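# Replace tarnished stack block with a clean heap block

## Task

Take the tarnished block out of the tall stack and put a clean block from the heap in its place in that stack. Set the tarnished block down on the empty bench, then open the grippers so the robot holds nothing at the end.

## Robot and tools

Robot: two arms, left_arm and right_arm, each ending in a two-finger gripper. Every arm has six joints (waist, shoulder, elbow, wrist pitch, wrist yaw, wrist roll) with fixed ranges in radians, and no elbow can go fully straight.

World frame: all reported positions share one frame. Its origin sits on the table top midway between the arms. +z is up, +x reaches out across the table, and left_arm is mounted on the +y side. The names left and right refer to the arms, not to sides of a camera image. Each result has a state line, left_arm: ... | right_arm: ..., giving end_effector_position in metres and end_effector_quat_wxyz. That position is the spot between the finger pads, roughly 1 cm short of the tips, and it can be a little wrong, worse when the arm reaches far.

Gripper axes: the fingers extend along the gripper's own +z and close along its own y. Motion offsets are expressed in these gripper axes, not in the world frame.

The row of 14 numbers (used by both motion tools): a single flat list covering both arms, every value in [-1, 1]. First come left_arm's dx, dy, dz, rx, ry, rz, opening, then right_arm's seven in the same order. All 14 must be present even when one arm should stay put. dx, dy, dz and rx, ry, rz are an offset, not a pose: they describe the target relative to that gripper's pose in the latest result that reported it (or, before any such result in this scene, and for second or later calls inside one reply, relative to where the robot stands as the motion begins). A value of 1.0 equals 0.6 m of travel or 180 degrees of turn; rx, ry, rz form one rotation vector. The opening is absolute, not an offset: +1 is fully open (0.094 m), -1 is shut.

execute_actions(actions, pictures): actions holds at most one item, or is empty.
- Empty list: no command, just returns the current state (a look).
- {"rows": [[14 numbers], ...], "steps": n}: up to 15 rows and n from 1 to 15 control steps of 1/30 s (default 15). One row per step; if rows run out, the final row repeats. Each row is an offset from the same starting pose, not from the row before it.
- {"steps": n} with no rows: a wait of up to 300 steps, counted from the last result, so time spent thinking is included.
pictures (true/false) decides whether camera images come back; by default they do. A refused call does nothing to the robot.

move(target, speed): target is one 14-number row as above. Each gripper travels in a straight line toward its offset target, both paths finishing together, lasting 0.5 to 10 s (cut off at 10 s even if short). speed is the top path speed in m/s, 0.002 to 0.5, default 0.25; turning is capped at twice that in rad/s. Openings are sent when the move begins. Paths ignore obstacles and the other arm, and the hand may lag, wander, or overshoot speed, especially near full reach. The result adds a move: line with the ending (done, off_target, moving, held, fault) and any limits (paced = pose clipped; held = a safety check blocked steps, after which the arm may suddenly go fast), plus each gripper's distance from its target. If only one arm is named, the other finished fine.

wait(seconds): 0 to 10 s of letting the scene run with no new command.

zoom_image(camera, region): enlarged view of part of a camera's last full image. camera is one of cam_head_left, cam_head_right, cam_left_wrist, cam_right_wrist (all 504x504); region is [x0, y0, x1, y1] in pixels from the top-left, no larger than 504 by 504.



Control behaviour: each step, the commanded pose is clipped to within 70 mm and 16 degrees of the measured one, so far targets need several actions; after an action the arm only coasts to its last clipped pose. Damped inverse kinematics favour position over orientation. Arms tend to settle a centimetre or more too low, and repeated zero offsets let them sink. To keep an arm in place, in the first call of a reply send the offset back to where it should be (aiming a bit higher if it still sags), zeros afterwards, and always its intended opening. Zeros are not a pause; they pull the arm back to the reference pose. The simulation keeps running while you think. A Hand target line shows where each gripper is currently being driven. A pose unreachable line plus HELD marks on steps mean the clearance check altered or blocked commands for that arm.

Gripping: grip_measured reports finger opening on the command scale (each arm's last joint value gives metres); readings may be off by about 1 mm. To hold a block, command about 0.03 below its grip_measured; a smaller gap holds more gently. Pads can push roughly 50 to 62 N, with a spike at first contact.

Cameras: two fixed head cameras (pinhole with radial distortion) and one fisheye on each wrist, with supplied calibration (K, distortion, T_world_to_cam) that may be off by a few degrees and millimetres; results list cameras whose numbers changed.

Heat: holding loads warms motors. MOTOR HOT appears from 85 °C; at 100 °C an OVER-TEMPERATURE FAULT makes that arm go limp and drop. Don't hold blocks longer than needed.

Avoid: knocking blocks or anything else off the table (task fails), collapsing the stack, dropping or slamming blocks, fast contacts or targets set deep past a contact (they press hard), and arms colliding or pressing on each other (can end the scene). Brief external tugs on held parts or pushes on loose ones may occur, so grip firmly and check results.

Each tool is called after "Call:" as name(argument=value, ...) on one line, values as JSON.

## Session

Call:
execute_actions(actions=[])

Scene clock: 0.00 s of 7120.00 s.
left_arm: end_effector_position=(+0.0866, +0.4342, +0.1567) grip_measured=+1.000 end_effector_quat_wxyz=(-0.009, -0.390, +0.920, -0.029) | right_arm: end_effector_position=(+0.7634, -0.5861, +0.2468) grip_measured=+1.000 end_effector_quat_wxyz=(+0.744, +0.493, +0.450, +0.003)
Joint positions: left_arm=[ 1.329  0.925  0.736 -1.44   0.02   0.55   0.094] | right_arm=[-0.403  2.219  1.753  0.591  0.535  0.771  0.094]
Joint velocities: left_arm=[-0.015 -0.005 -0.002 -0.007 -0.037  0.007  0.   ] | right_arm=[ 0.005 -0.015 -0.007  0.007  0.022 -0.066  0.   ]
Hand target (left_arm): +0.088, +0.443, +0.167; -0.000, -0.390, +0.921, -0.018
Hand target (right_arm): +0.766, -0.587, +0.276; +0.758, +0.488, +0.433, +0.012

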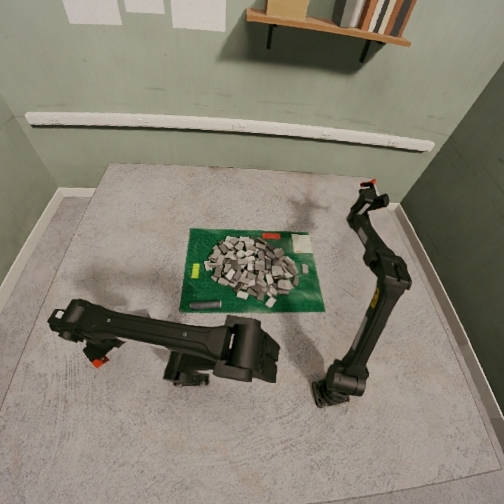

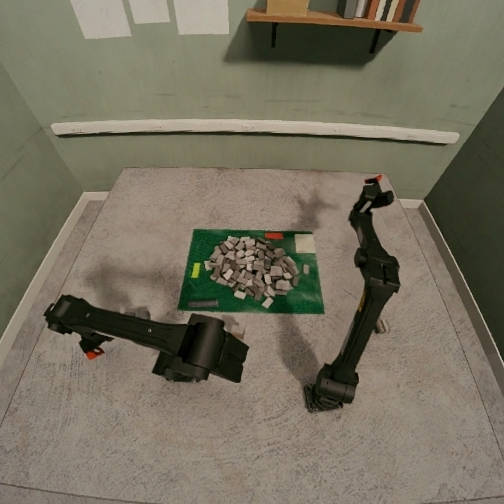

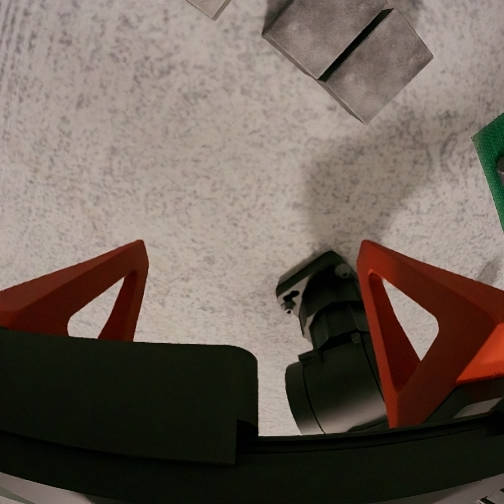

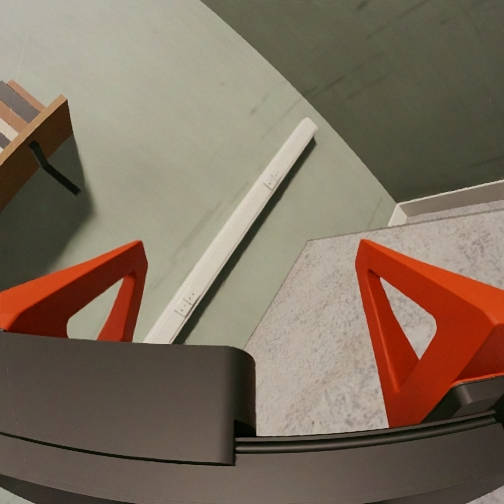

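Call:
zoom_image(camera="cam_head_right", region=[300,250,440,390])

Call:
move(target=[0.1,0.1,-0.15,0,0,0,1,-0.195,-0.148,-0.877,0,0.586,-0.388,1])

Region (300, 250, 440, 390) of cam_head_right's 504x504 image, scaled by 3.600, with more detail than that image has.

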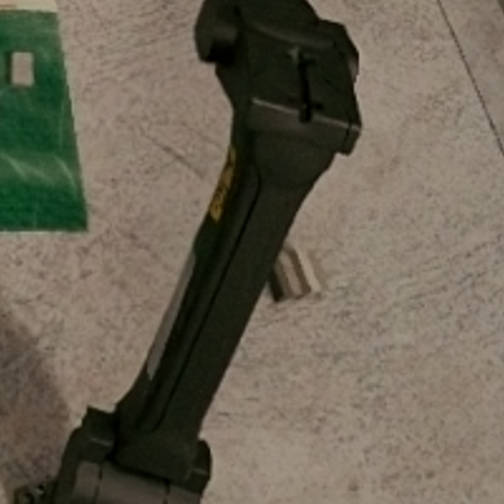

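Scene clock: 19.37 s of 7120.00 s.
left_arm: end_effector_position=(+0.0065, +0.4247, +0.2254) grip_measured=+1.000 end_effector_quat_wxyz=(-0.010, -0.388, +0.920, -0.053) | right_arm: end_effector_position=(+0.3069, -0.3101, +0.2015) grip_measured=+1.000 end_effector_quat_wxyz=(-0.004, +0.005, +1.000, -0.008)
Joint positions: left_arm=[ 1.713  0.903  0.903 -1.679  0.005  0.937  0.094] | right_arm=[-0.261  1.28   1.107 -1.404  0.017 -0.137  0.094]
Joint velocities: left_arm=[-0.024 -0.024  0.007  0.002  0.037  0.051  0.   ] | right_arm=[ 0.005 -0.005 -0.002 -0.002  0.037  0.022  0.   ]
Hand target (left_arm): +0.001, +0.435, +0.245; -0.006, -0.390, +0.920, -0.032
Hand target (right_arm): +0.301, -0.307, +0.206; -0.004, -0.004, +1.000, -0.010
Off the commanded pose (left_arm): 0.025 m, 3 deg.
Off the commanded pose (right_arm): 0.013 m, 2 deg.
After step 90, 11.57 s passed at rest.
move: off_target (left_arm, right_arm)
camera_calibration (this result's frames):
cam_left_wrist: T_world_to_cam=[[0.717809, -0.69084, 0.0865411, 0.265719], [-0.575404, -0.518648, 0.632388, 0.0867843], [-0.391994, -0.50373, -0.769803, 0.514718], [0, 0, 0, 1]] pos_world=[0.0609669, 0.487859, 0.318354]
cam_right_wrist: T_world_to_cam=[[-0.00204921, -0.999746, 0.0224408, -0.316971], [-0.802261, 0.0150401, 0.596784, 0.130676], [-0.59697, -0.0167804, -0.802088, 0.467004], [0, 0, 0, 1]] pos_world=[0.382974, -0.31102, 0.303706]

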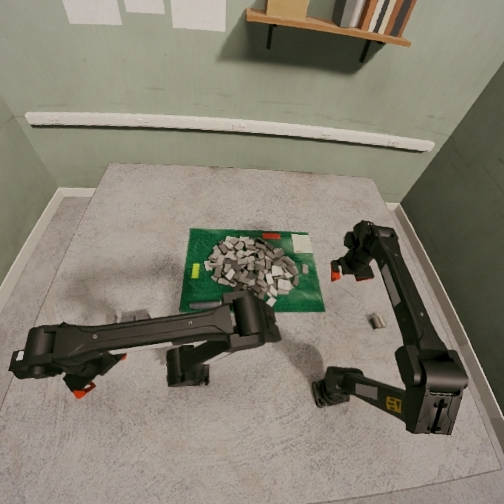

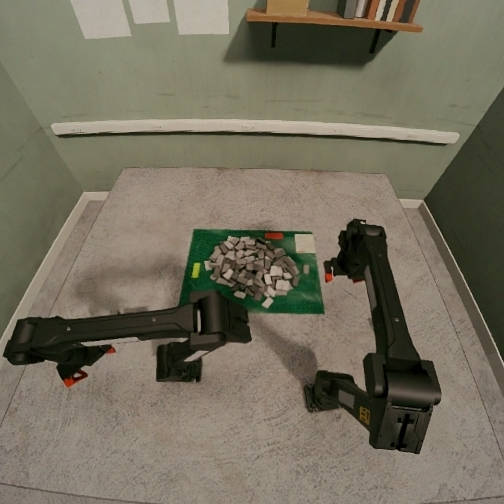

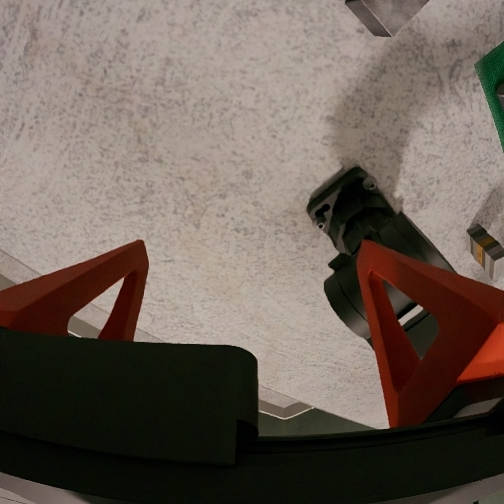

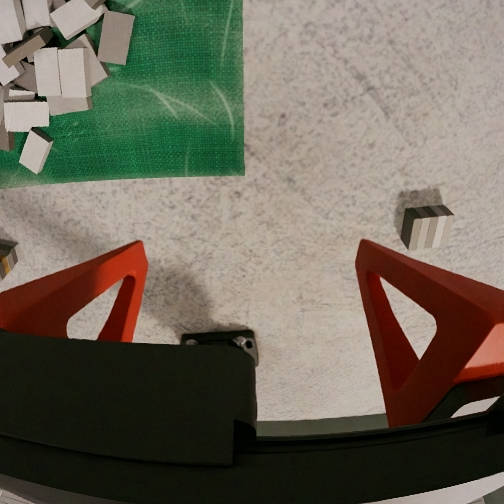

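Call:
move(target=[-0.37,-0.31,0,0,0,0.255,1,0.05,0.22,0,0,0,0,1])

Call:
zoom_image(camera="cam_head_right", region=[190,230,330,370])

Call:
zoom_image(camera="cam_right_wrist", region=[0,100,250,350])

Scene clock: 27.67 s of 7120.00 s.
left_arm: end_effector_position=(+0.2781, +0.4485, +0.2110) grip_measured=+1.000 end_effector_quat_wxyz=(-0.017, -0.007, +0.998, -0.065) | right_arm: end_effector_position=(+0.2841, -0.1780, +0.1978) grip_measured=+1.000 end_effector_quat_wxyz=(-0.002, +0.003, +1.000, -0.009)
Joint positions: left_arm=[ 0.751  1.271  1.12  -1.534  0.071  0.762  0.094] | right_arm=[ 0.128  1.235  1.059 -1.404  0.017  0.248  0.094]
Joint velocities: left_arm=[-0.005 -0.015  0.022 -0.022 -0.007 -0.022  0.   ] | right_arm=[ 0.005 -0.005  0.002 -0.002  0.022 -0.007  0.   ]
Hand target (left_arm): +0.292, +0.458, +0.229; +0.004, +0.002, +0.999, -0.047
Hand target (right_arm): +0.278, -0.177, +0.201; -0.001, +0.005, +1.000, -0.009
Off the commanded pose (left_arm): 0.025 m, 4 deg.
Off the commanded pose (right_arm): 0.006 m, 0 deg.
After step 90, 3.23 s passed at rest.
move: off_target (left_arm)
camera_calibration (this result's frames):
cam_left_wrist: T_world_to_cam=[[0.0215947, -0.991704, 0.126719, 0.408477], [-0.790172, 0.0607224, 0.60987, 0.0691841], [-0.612505, -0.1133, -0.782305, 0.510924], [0, 0, 0, 1]] pos_world=[0.35879, 0.458775, 0.305743]
cam_right_wrist: T_world_to_cam=[[0.0021443, -0.999683, 0.0251047, -0.186593], [-0.803938, 0.0132067, 0.594567, 0.113184], [-0.59471, -0.0214575, -0.803654, 0.451401], [0, 0, 0, 1]] pos_world=[0.359845, -0.178343, 0.300159]

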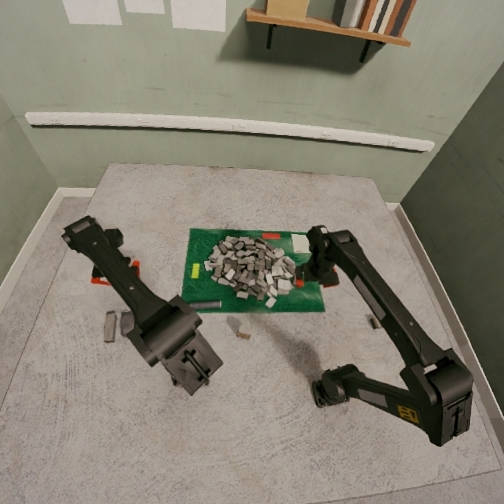

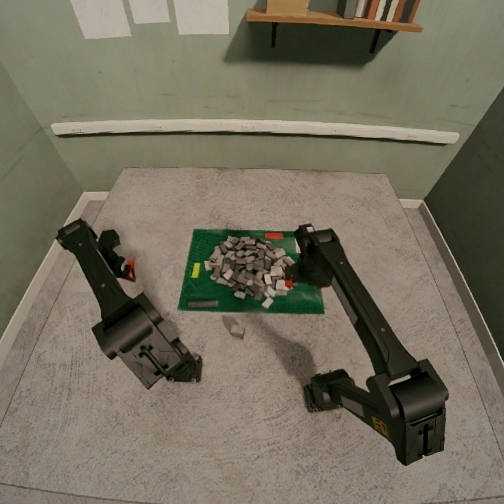

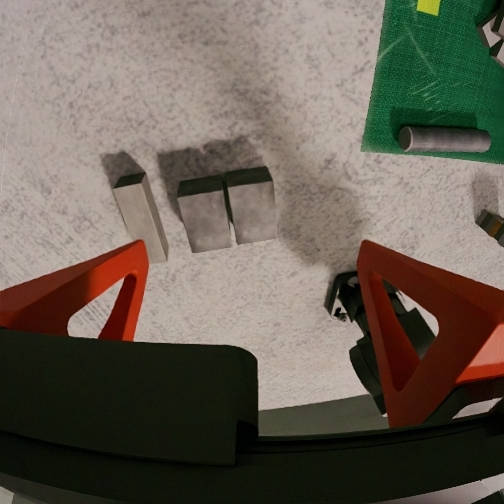

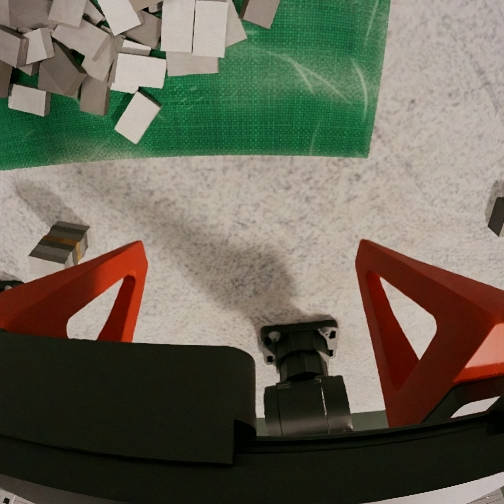

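Region (190, 230, 330, 370) of cam_head_right's 504x504 image, scaled by 3.600, with more detail than that image has.

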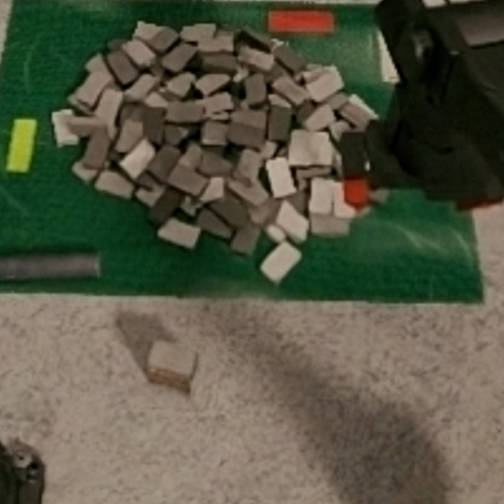

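Region (0, 100, 250, 350) of cam_right_wrist's 504x504 image, scaled by 2.016, with more detail than that image has.

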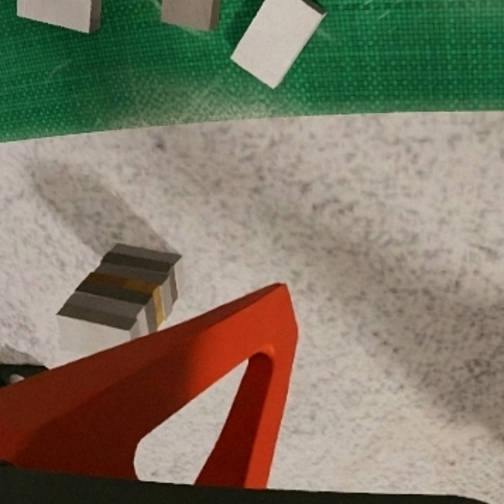

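Call:
move(target=[0,0,0,0,0,0,1,0.14,0.33,0.06,0,0,0.067,1])

Call:
zoom_image(camera="cam_right_wrist", region=[130,130,380,380])

Scene clock: 36.63 s of 7120.00 s.
left_arm: end_effector_position=(+0.2781, +0.4485, +0.2110) grip_measured=+1.000 end_effector_quat_wxyz=(-0.017, -0.007, +0.998, -0.065) | right_arm: end_effector_position=(+0.1880, +0.0091, +0.1496) grip_measured=+1.000 end_effector_quat_wxyz=(-0.012, +0.102, +0.994, -0.026)
Joint positions: left_arm=[ 0.751  1.271  1.12  -1.534  0.071  0.763  0.094] | right_arm=[ 0.747  1.341  1.022 -1.31   0.01   1.065  0.094]
Joint velocities: left_arm=[-0.005  0.005  0.007 -0.017  0.066 -0.051  0.   ] | right_arm=[-0.015 -0.015 -0.007 -0.022  0.007  0.051  0.   ]
Hand target (left_arm): +0.278, +0.448, +0.211; -0.017, -0.008, +0.998, -0.065
Hand target (right_arm): +0.199, +0.020, +0.161; +0.003, +0.108, +0.994, -0.008
Off the commanded pose (left_arm): 0.000 m, 0 deg.
Off the commanded pose (right_arm): 0.019 m, 2 deg.
After step 90, 4.43 s passed at rest.
move: off_target (right_arm)
camera_calibration (this result's frames):
cam_left_wrist: T_world_to_cam=[[0.0208324, -0.991717, 0.126745, 0.40869], [-0.790186, 0.0613347, 0.60979, 0.0689305], [-0.612513, -0.112856, -0.782363, 0.510739], [0, 0, 0, 1]] pos_world=[0.358788, 0.458716, 0.305751]
cam_right_wrist: T_world_to_cam=[[-0.193803, -0.979094, 0.0617634, 0.0329878], [-0.77253, 0.191114, 0.605535, 0.0529137], [-0.60468, 0.0696402, -0.793418, 0.359104], [0, 0, 0, 1]] pos_world=[0.264413, -0.00282245, 0.250841]

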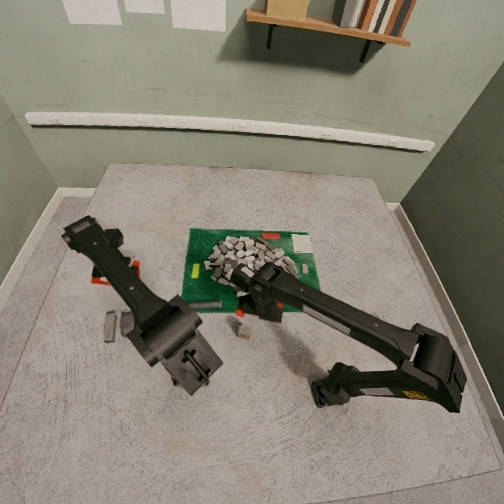

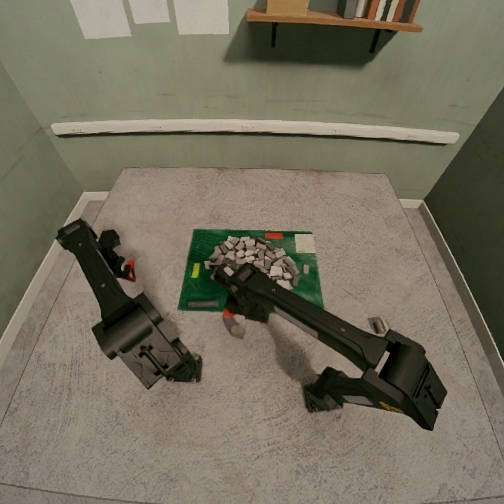

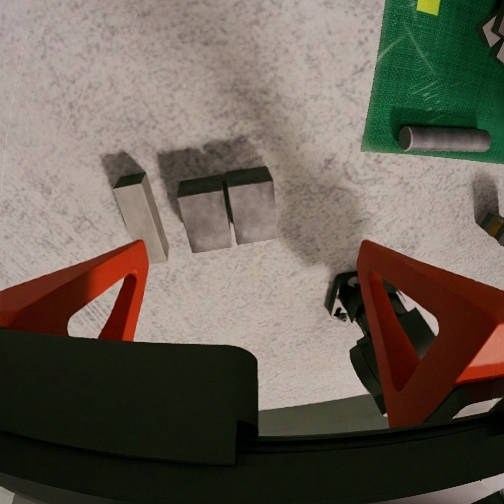

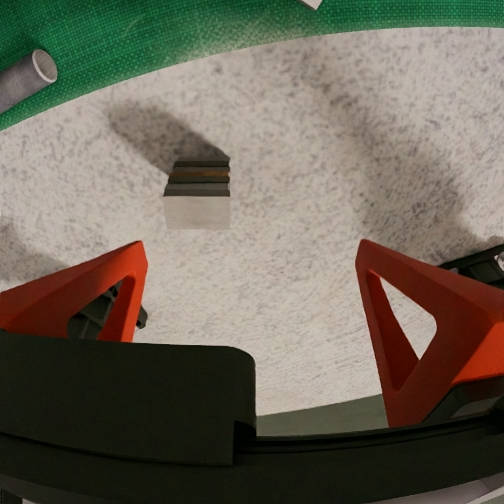

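Region (130, 130, 380, 380) of cam_right_wrist's 504x504 image, scaled by 2.016, with more detail than that image has.

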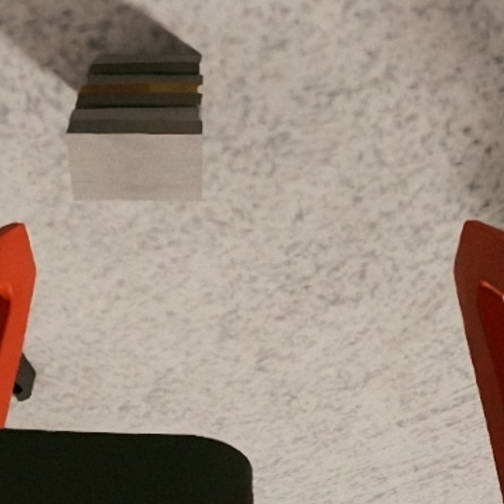

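Call:
move(target=[0,0,0,0,0,0,1,0.035,0.06,0.08,-0.027,-0.008,0,1])

Scene clock: 47.87 s of 7120.00 s.
left_arm: end_effector_position=(+0.2781, +0.4485, +0.2110) grip_measured=+1.000 end_effector_quat_wxyz=(-0.017, -0.007, +0.998, -0.065) | right_arm: end_effector_position=(+0.1721, +0.0421, +0.1027) grip_measured=+1.000 end_effector_quat_wxyz=(+0.003, +0.100, +0.995, +0.009)
Joint positions: left_arm=[ 0.751  1.271  1.12  -1.534  0.071  0.763  0.094] | right_arm=[ 0.832  1.383  0.931 -1.1   -0.005  1.146  0.094]
Joint velocities: left_arm=[-0.005 -0.005 -0.007 -0.022  0.007  0.037  0.   ] | right_arm=[-0.005 -0.015  0.007  0.012 -0.037  0.095  0.   ]
Hand target (left_arm): +0.278, +0.448, +0.211; -0.017, -0.007, +0.998, -0.065
Hand target (right_arm): +0.172, +0.046, +0.101; +0.004, +0.103, +0.995, +0.015
Off the commanded pose (left_arm): 0.000 m, 0 deg.
Off the commanded pose (right_arm): 0.005 m, 1 deg.
After step 90, 7.40 s passed at rest.
move: done
camera_calibration (this result's frames):
cam_left_wrist: T_world_to_cam=[[0.0208324, -0.991717, 0.126745, 0.40869], [-0.790186, 0.0613347, 0.60979, 0.0689305], [-0.612513, -0.112856, -0.782363, 0.510739], [0, 0, 0, 1]] pos_world=[0.358788, 0.458716, 0.305751]
cam_right_wrist: T_world_to_cam=[[-0.190932, -0.981524, -0.0124427, 0.0723774], [-0.795515, 0.147297, 0.587758, 0.0703788], [-0.575066, 0.12212, -0.808941, 0.304208], [0, 0, 0, 1]] pos_world=[0.244746, 0.0235238, 0.205621]

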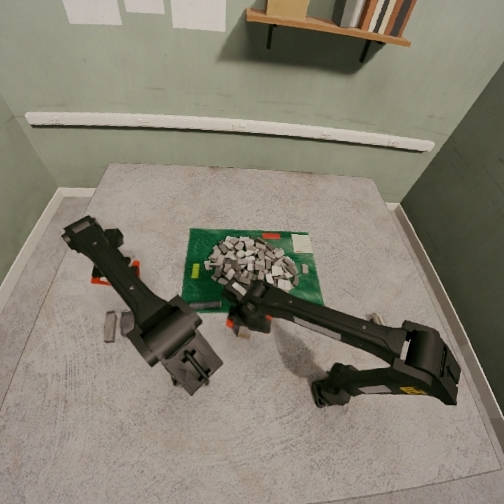

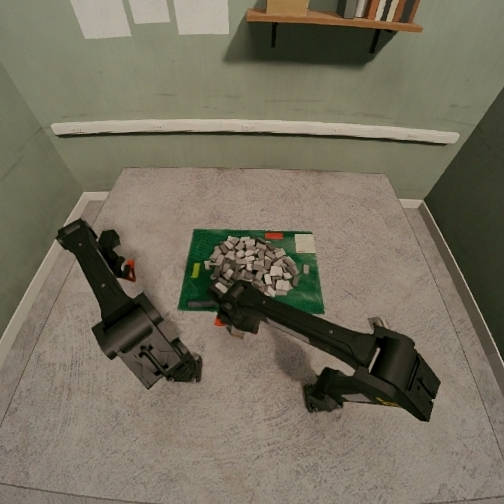

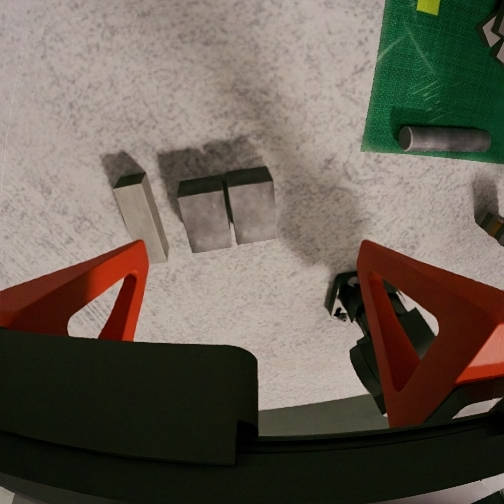

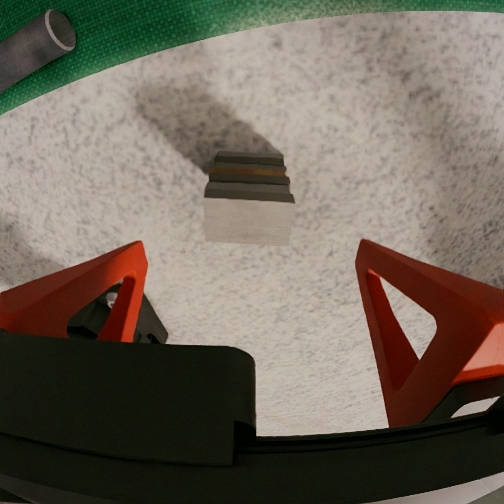

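Call:
move(target=[0,0,0,0,0,0,1,0,0.005,0.066,0,0,0,0.3], speed=0.08)

Call:
zoom_image(camera="cam_right_wrist", region=[130,100,380,350])

Scene clock: 62.90 s of 7120.00 s.
left_arm: end_effector_position=(+0.2781, +0.4485, +0.2110) grip_measured=+1.000 end_effector_quat_wxyz=(-0.017, -0.007, +0.998, -0.065) | right_arm: end_effector_position=(+0.1726, +0.0428, +0.0664) grip_measured=+0.303 end_effector_quat_wxyz=(+0.001, +0.101, +0.995, +0.006)
Joint positions: left_arm=[ 0.751  1.271  1.12  -1.534  0.071  0.763  0.094] | right_arm=[ 0.832  1.441  0.882 -1.    -0.005  1.148  0.061]
Joint velocities: left_arm=[-0.005 -0.005  0.002 -0.017 -0.051 -0.007  0.   ] | right_arm=[-0.005 -0.005  0.022  0.017  0.051 -0.066  0.   ]
Hand target (left_arm): +0.278, +0.448, +0.211; -0.017, -0.007, +0.998, -0.065
Hand target (right_arm): +0.172, +0.046, +0.064; +0.003, +0.100, +0.995, +0.010
Off the commanded pose (left_arm): 0.000 m, 0 deg.
Off the commanded pose (right_arm): 0.004 m, 0 deg.
After step 90, 11.20 s passed at rest.
move: done
camera_calibration (this result's frames):
cam_left_wrist: T_world_to_cam=[[0.0208324, -0.991717, 0.126745, 0.40869], [-0.790186, 0.0613347, 0.60979, 0.0689305], [-0.612513, -0.112856, -0.782363, 0.510739], [0, 0, 0, 1]] pos_world=[0.358788, 0.458716, 0.305751]
cam_right_wrist: T_world_to_cam=[[-0.193217, -0.981139, -0.00586503, 0.0726414], [-0.792653, 0.15257, 0.590274, 0.091101], [-0.578246, 0.1187, -0.807182, 0.275654], [0, 0, 0, 1]] pos_world=[0.245643, 0.024652, 0.169155]

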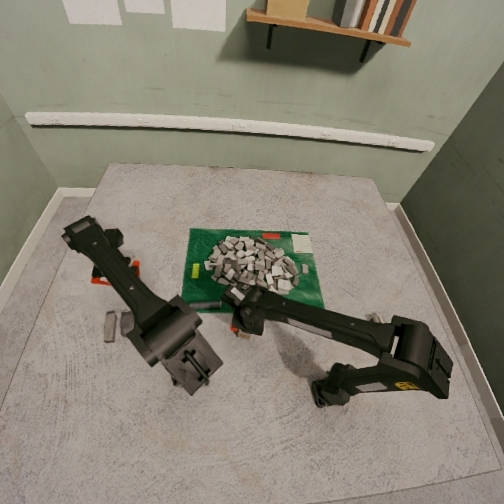

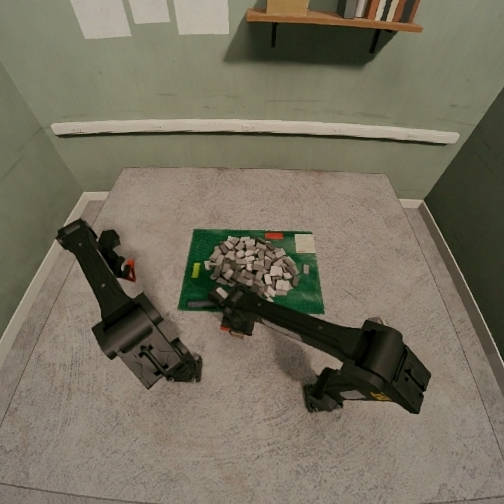

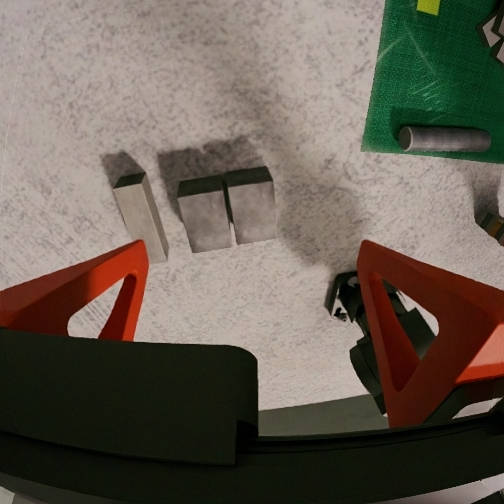

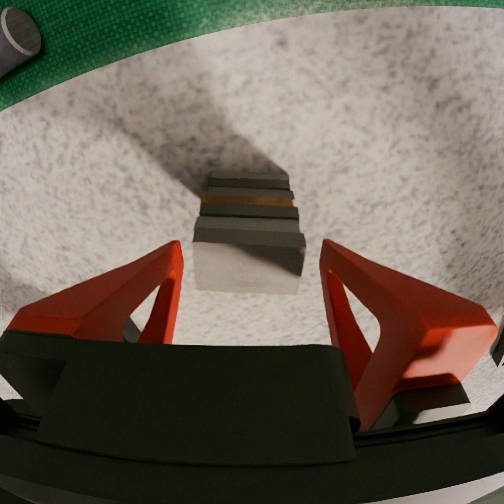

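Region (130, 100, 380, 350) of cam_right_wrist's 504x504 image, scaled by 2.016, with more detail than that image has.

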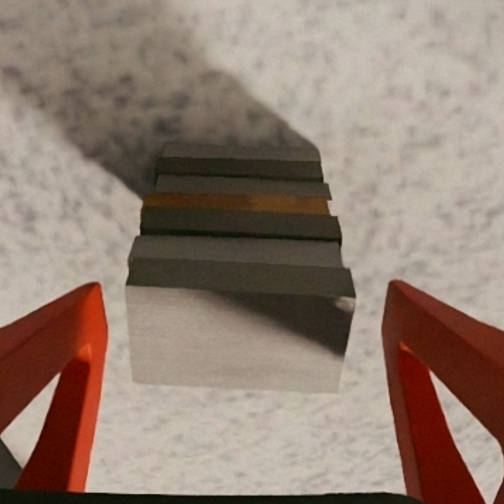

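Call:
move(target=[0,0,0,0,0,0,1,0.002,0.004,0.018,0,0,0.012,0.1], speed=0.04)

Call:
move(target=[0,0,0,0,0,0,1,0,0,0,0,0,0,-0.15])

Scene clock: 70.17 s of 7120.00 s.
left_arm: end_effector_position=(+0.2781, +0.4485, +0.2110) grip_measured=+1.000 end_effector_quat_wxyz=(-0.017, -0.007, +0.998, -0.065) | right_arm: end_effector_position=(+0.1743, +0.0451, +0.0628) grip_measured=+0.103 end_effector_quat_wxyz=(+0.002, +0.118, +0.993, +0.008)
Joint positions: left_arm=[ 0.751  1.271  1.12  -1.534  0.071  0.763  0.094] | right_arm=[ 0.832  1.452  0.882 -0.986 -0.005  1.181  0.052]
Joint velocities: left_arm=[-0.005 -0.015  0.017 -0.012  0.037 -0.051  0.   ] | right_arm=[-0.015  0.005 -0.012  0.007 -0.022  0.037  0.   ]
Hand target (left_arm): +0.278, +0.448, +0.211; -0.017, -0.007, +0.998, -0.065
Hand target (right_arm): +0.172, +0.045, +0.056; +0.001, +0.120, +0.993, +0.006
Off the commanded pose (left_arm): 0.000 m, 0 deg.
Off the commanded pose (right_arm): 0.007 m, 0 deg.
After step 90, 3.53 s passed at rest.
move: done
camera_calibration (this result's frames):
cam_left_wrist: T_world_to_cam=[[0.0208324, -0.991717, 0.126745, 0.40869], [-0.790186, 0.0613347, 0.60979, 0.0689305], [-0.612513, -0.112856, -0.782363, 0.510739], [0, 0, 0, 1]] pos_world=[0.358788, 0.458716, 0.305751]
cam_right_wrist: T_world_to_cam=[[-0.225649, -0.974163, -0.00939318, 0.0807768], [-0.78823, 0.176898, 0.589407, 0.0924172], [-0.572517, 0.140403, -0.807782, 0.271456], [0, 0, 0, 1]] pos_world=[0.246487, 0.0242281, 0.165565]

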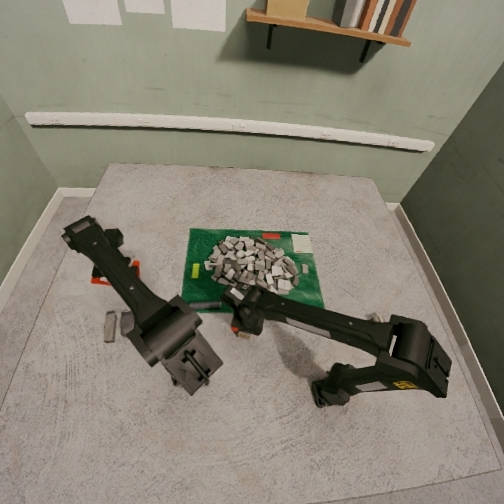

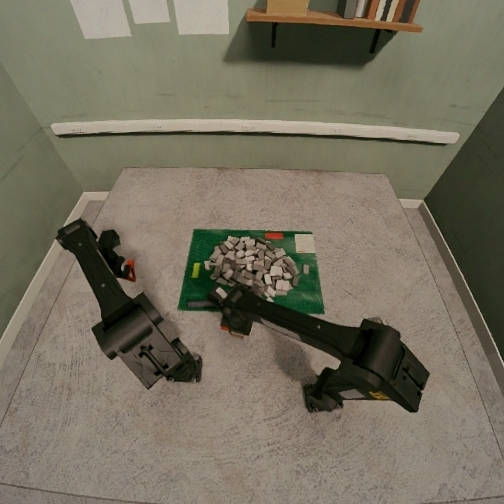

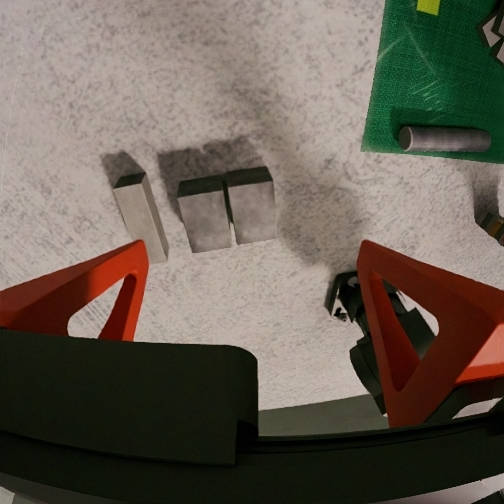

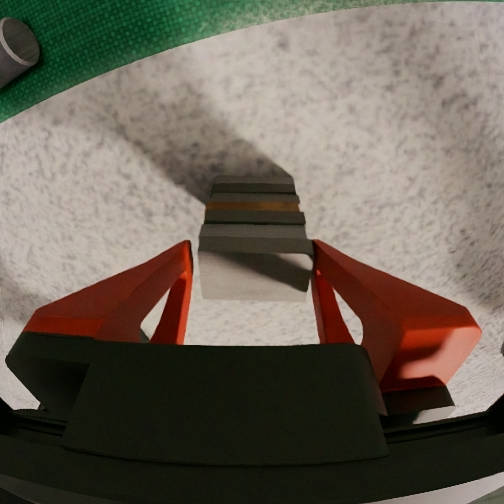

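Scene clock: 70.67 s of 7120.00 s.
left_arm: end_effector_position=(+0.2781, +0.4485, +0.2110) grip_measured=+1.000 end_effector_quat_wxyz=(-0.017, -0.007, +0.998, -0.065) | right_arm: end_effector_position=(+0.1743, +0.0451, +0.0628) grip_measured=-0.069 end_effector_quat_wxyz=(+0.002, +0.118, +0.993, +0.008)
Joint positions: left_arm=[ 0.751  1.271  1.12  -1.534  0.071  0.763  0.094] | right_arm=[ 0.832  1.452  0.882 -0.986 -0.004  1.181  0.044]
Joint velocities: left_arm=[-0.005 -0.015 -0.017 -0.022  0.037  0.022  0.   ] | right_arm=[-0.015 -0.015 -0.007  0.007  0.007  0.066 -0.001]
Hand target (left_arm): +0.278, +0.448, +0.211; -0.017, -0.007, +0.998, -0.065
Hand target (right_arm): +0.174, +0.045, +0.063; +0.002, +0.117, +0.993, +0.008
Off the commanded pose (left_arm): 0.000 m, 0 deg.
Off the commanded pose (right_arm): 0.000 m, 0 deg.
move: done
camera_calibration (this result's frames):
cam_left_wrist: T_world_to_cam=[[0.0208324, -0.991717, 0.126745, 0.40869], [-0.790186, 0.0613347, 0.60979, 0.0689305], [-0.612513, -0.112856, -0.782363, 0.510739], [0, 0, 0, 1]] pos_world=[0.358788, 0.458716, 0.305751]
cam_right_wrist: T_world_to_cam=[[-0.225652, -0.974164, -0.00924553, 0.0807427], [-0.788412, 0.177034, 0.589123, 0.0925093], [-0.572266, 0.140226, -0.80799, 0.271469], [0, 0, 0, 1]] pos_world=[0.246508, 0.0242122, 0.165592]

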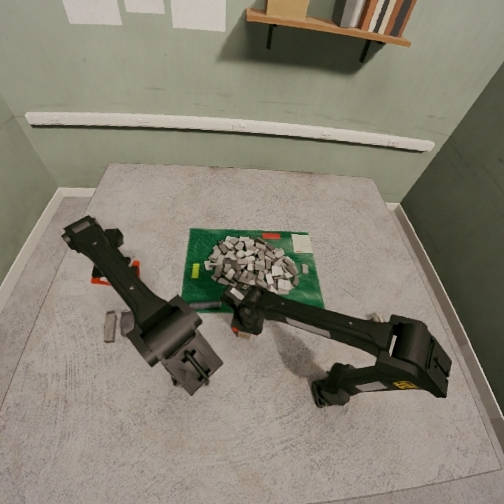

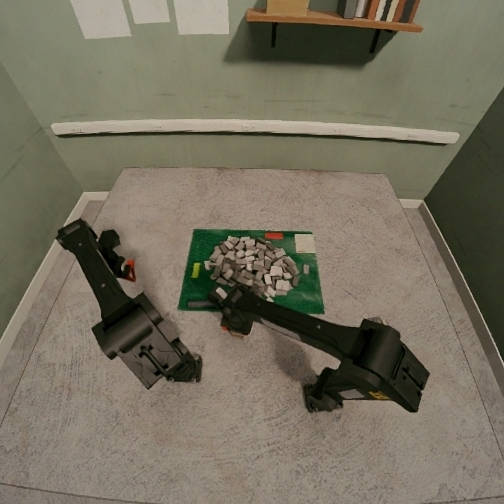

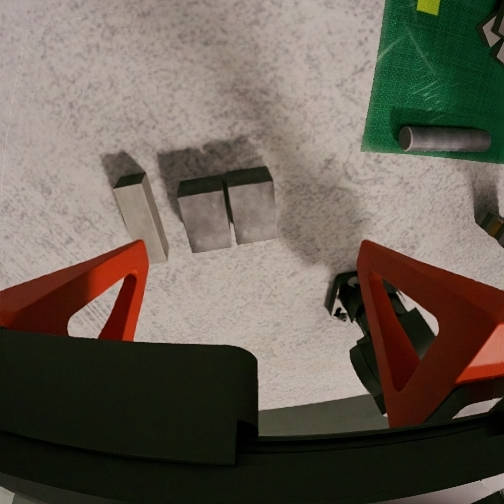

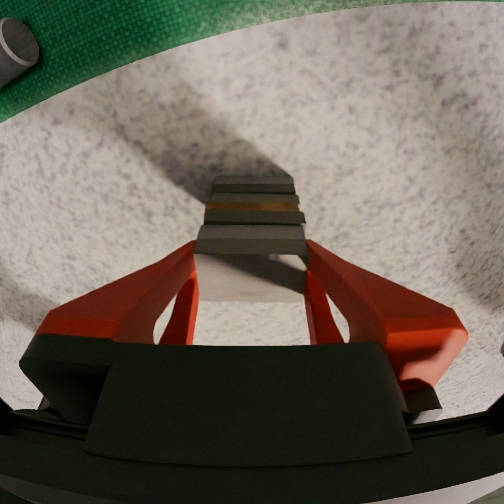

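Call:
move(target=[0,0,0,0,0,0,1,0,0,0,0,0,0,0.15])

Call:
move(target=[0,0,0,0,0,0,1,0.01,-0.008,0.018,0,0,0,0.15], speed=0.04)

Scene clock: 75.80 s of 7120.00 s.
left_arm: end_effector_position=(+0.2781, +0.4485, +0.2110) grip_measured=+1.000 end_effector_quat_wxyz=(-0.017, -0.007, +0.998, -0.065) | right_arm: end_effector_position=(+0.1743, +0.0451, +0.0628) grip_measured=+0.147 end_effector_quat_wxyz=(+0.002, +0.118, +0.993, +0.008)
Joint positions: left_arm=[ 0.751  1.271  1.12  -1.534  0.071  0.763  0.094] | right_arm=[ 0.832  1.452  0.882 -0.986 -0.004  1.181  0.054]
Joint velocities: left_arm=[-0.005 -0.005  0.002 -0.012  0.022 -0.051  0.   ] | right_arm=[-0.015  0.015 -0.002 -0.007 -0.007  0.007 -0.   ]
Hand target (left_arm): +0.278, +0.448, +0.211; -0.017, -0.007, +0.998, -0.065
Hand target (right_arm): +0.174, +0.045, +0.063; +0.002, +0.118, +0.993, +0.008
Off the commanded pose (left_arm): 0.000 m, 0 deg.
Off the commanded pose (right_arm): 0.000 m, 0 deg.
After step 90, 1.43 s passed at rest.
move: done
camera_calibration (this result's frames):
cam_left_wrist: T_world_to_cam=[[0.0208324, -0.991717, 0.126745, 0.40869], [-0.790186, 0.0613347, 0.60979, 0.0689305], [-0.612513, -0.112856, -0.782363, 0.510739], [0, 0, 0, 1]] pos_world=[0.358788, 0.458716, 0.305751]
cam_right_wrist: T_world_to_cam=[[-0.225652, -0.974164, -0.00924553, 0.0807427], [-0.788412, 0.177034, 0.589123, 0.0925093], [-0.572266, 0.140226, -0.80799, 0.271469], [0, 0, 0, 1]] pos_world=[0.246508, 0.0242122, 0.165592]

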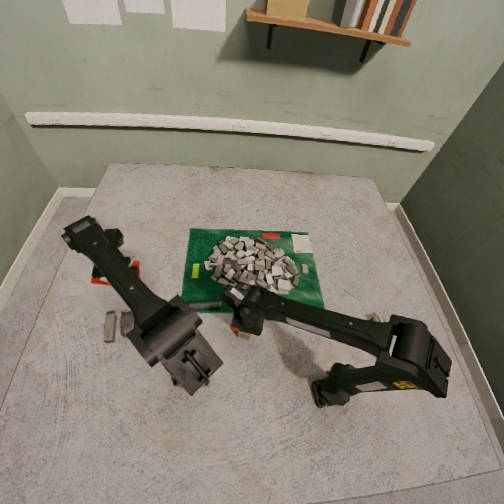

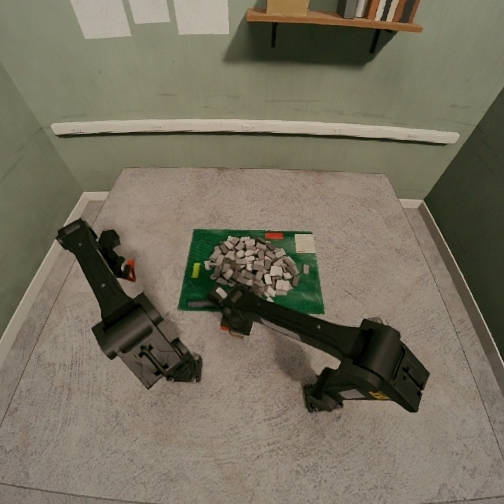

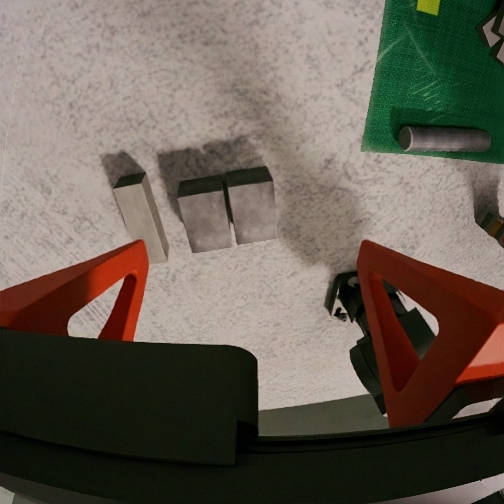

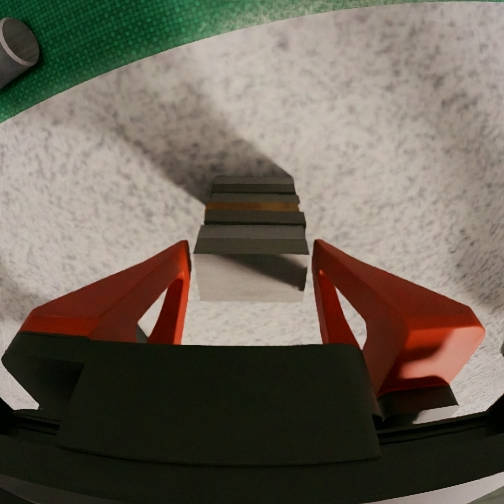

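Scene clock: 76.50 s of 7120.00 s.
left_arm: end_effector_position=(+0.2781, +0.4485, +0.2110) grip_measured=+1.000 end_effector_quat_wxyz=(-0.017, -0.007, +0.998, -0.065) | right_arm: end_effector_position=(+0.1713, +0.0409, +0.0556) grip_measured=+0.147 end_effector_quat_wxyz=(+0.001, +0.118, +0.993, +0.007)
Joint positions: left_arm=[ 0.751  1.271  1.12  -1.534  0.071  0.763  0.094] | right_arm=[ 0.832  1.452  0.86  -0.965 -0.004  1.183  0.054]
Joint velocities: left_arm=[-0.005  0.005 -0.002  0.002 -0.037  0.007  0.   ] | right_arm=[-0.005 -0.005 -0.007 -0.002 -0.095  0.007  0.   ]
Hand target (left_arm): +0.278, +0.448, +0.211; -0.017, -0.007, +0.998, -0.065
Hand target (right_arm): +0.167, +0.042, +0.052; +0.002, +0.118, +0.993, +0.008
Off the commanded pose (left_arm): 0.000 m, 0 deg.
Off the commanded pose (right_arm): 0.005 m, 0 deg.
move: done
camera_calibration (this result's frames):
cam_left_wrist: T_world_to_cam=[[0.0208324, -0.991717, 0.126745, 0.40869], [-0.790186, 0.0613347, 0.60979, 0.0689305], [-0.612513, -0.112856, -0.782363, 0.510739], [0, 0, 0, 1]] pos_world=[0.358788, 0.458716, 0.305751]
cam_right_wrist: T_world_to_cam=[[-0.227519, -0.973745, -0.00748921, 0.076099], [-0.787397, 0.179443, 0.58975, 0.0947916], [-0.572923, 0.140077, -0.807551, 0.264604], [0, 0, 0, 1]] pos_world=[0.24355, 0.0200265, 0.158348]

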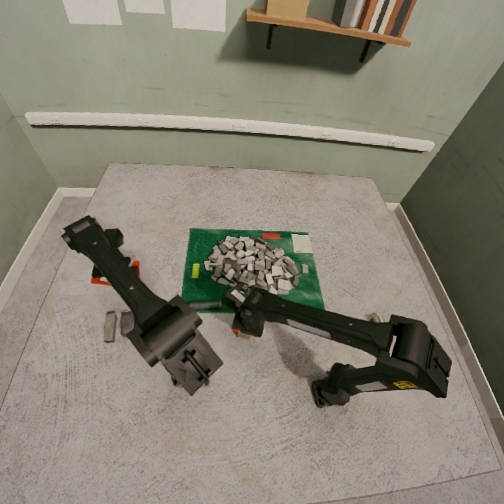

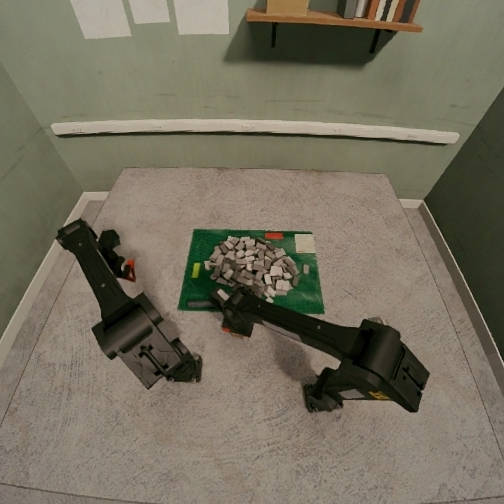

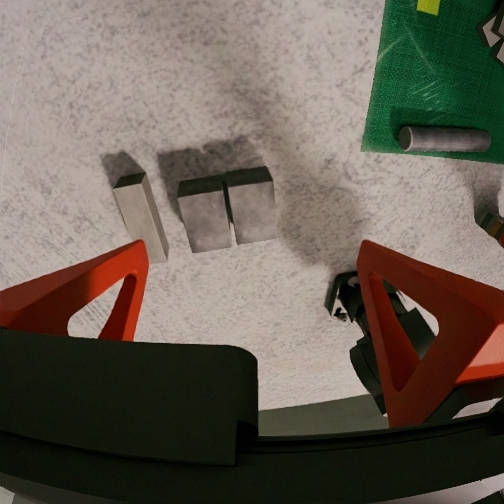

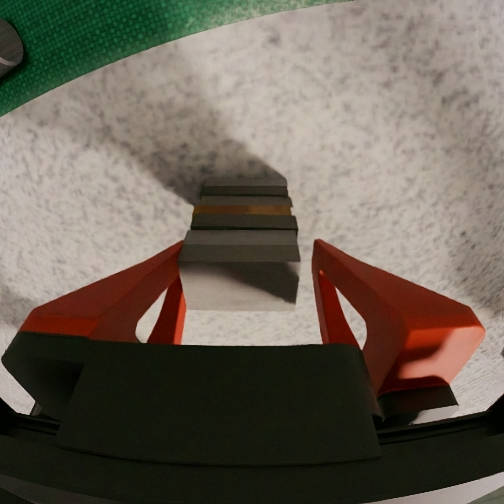

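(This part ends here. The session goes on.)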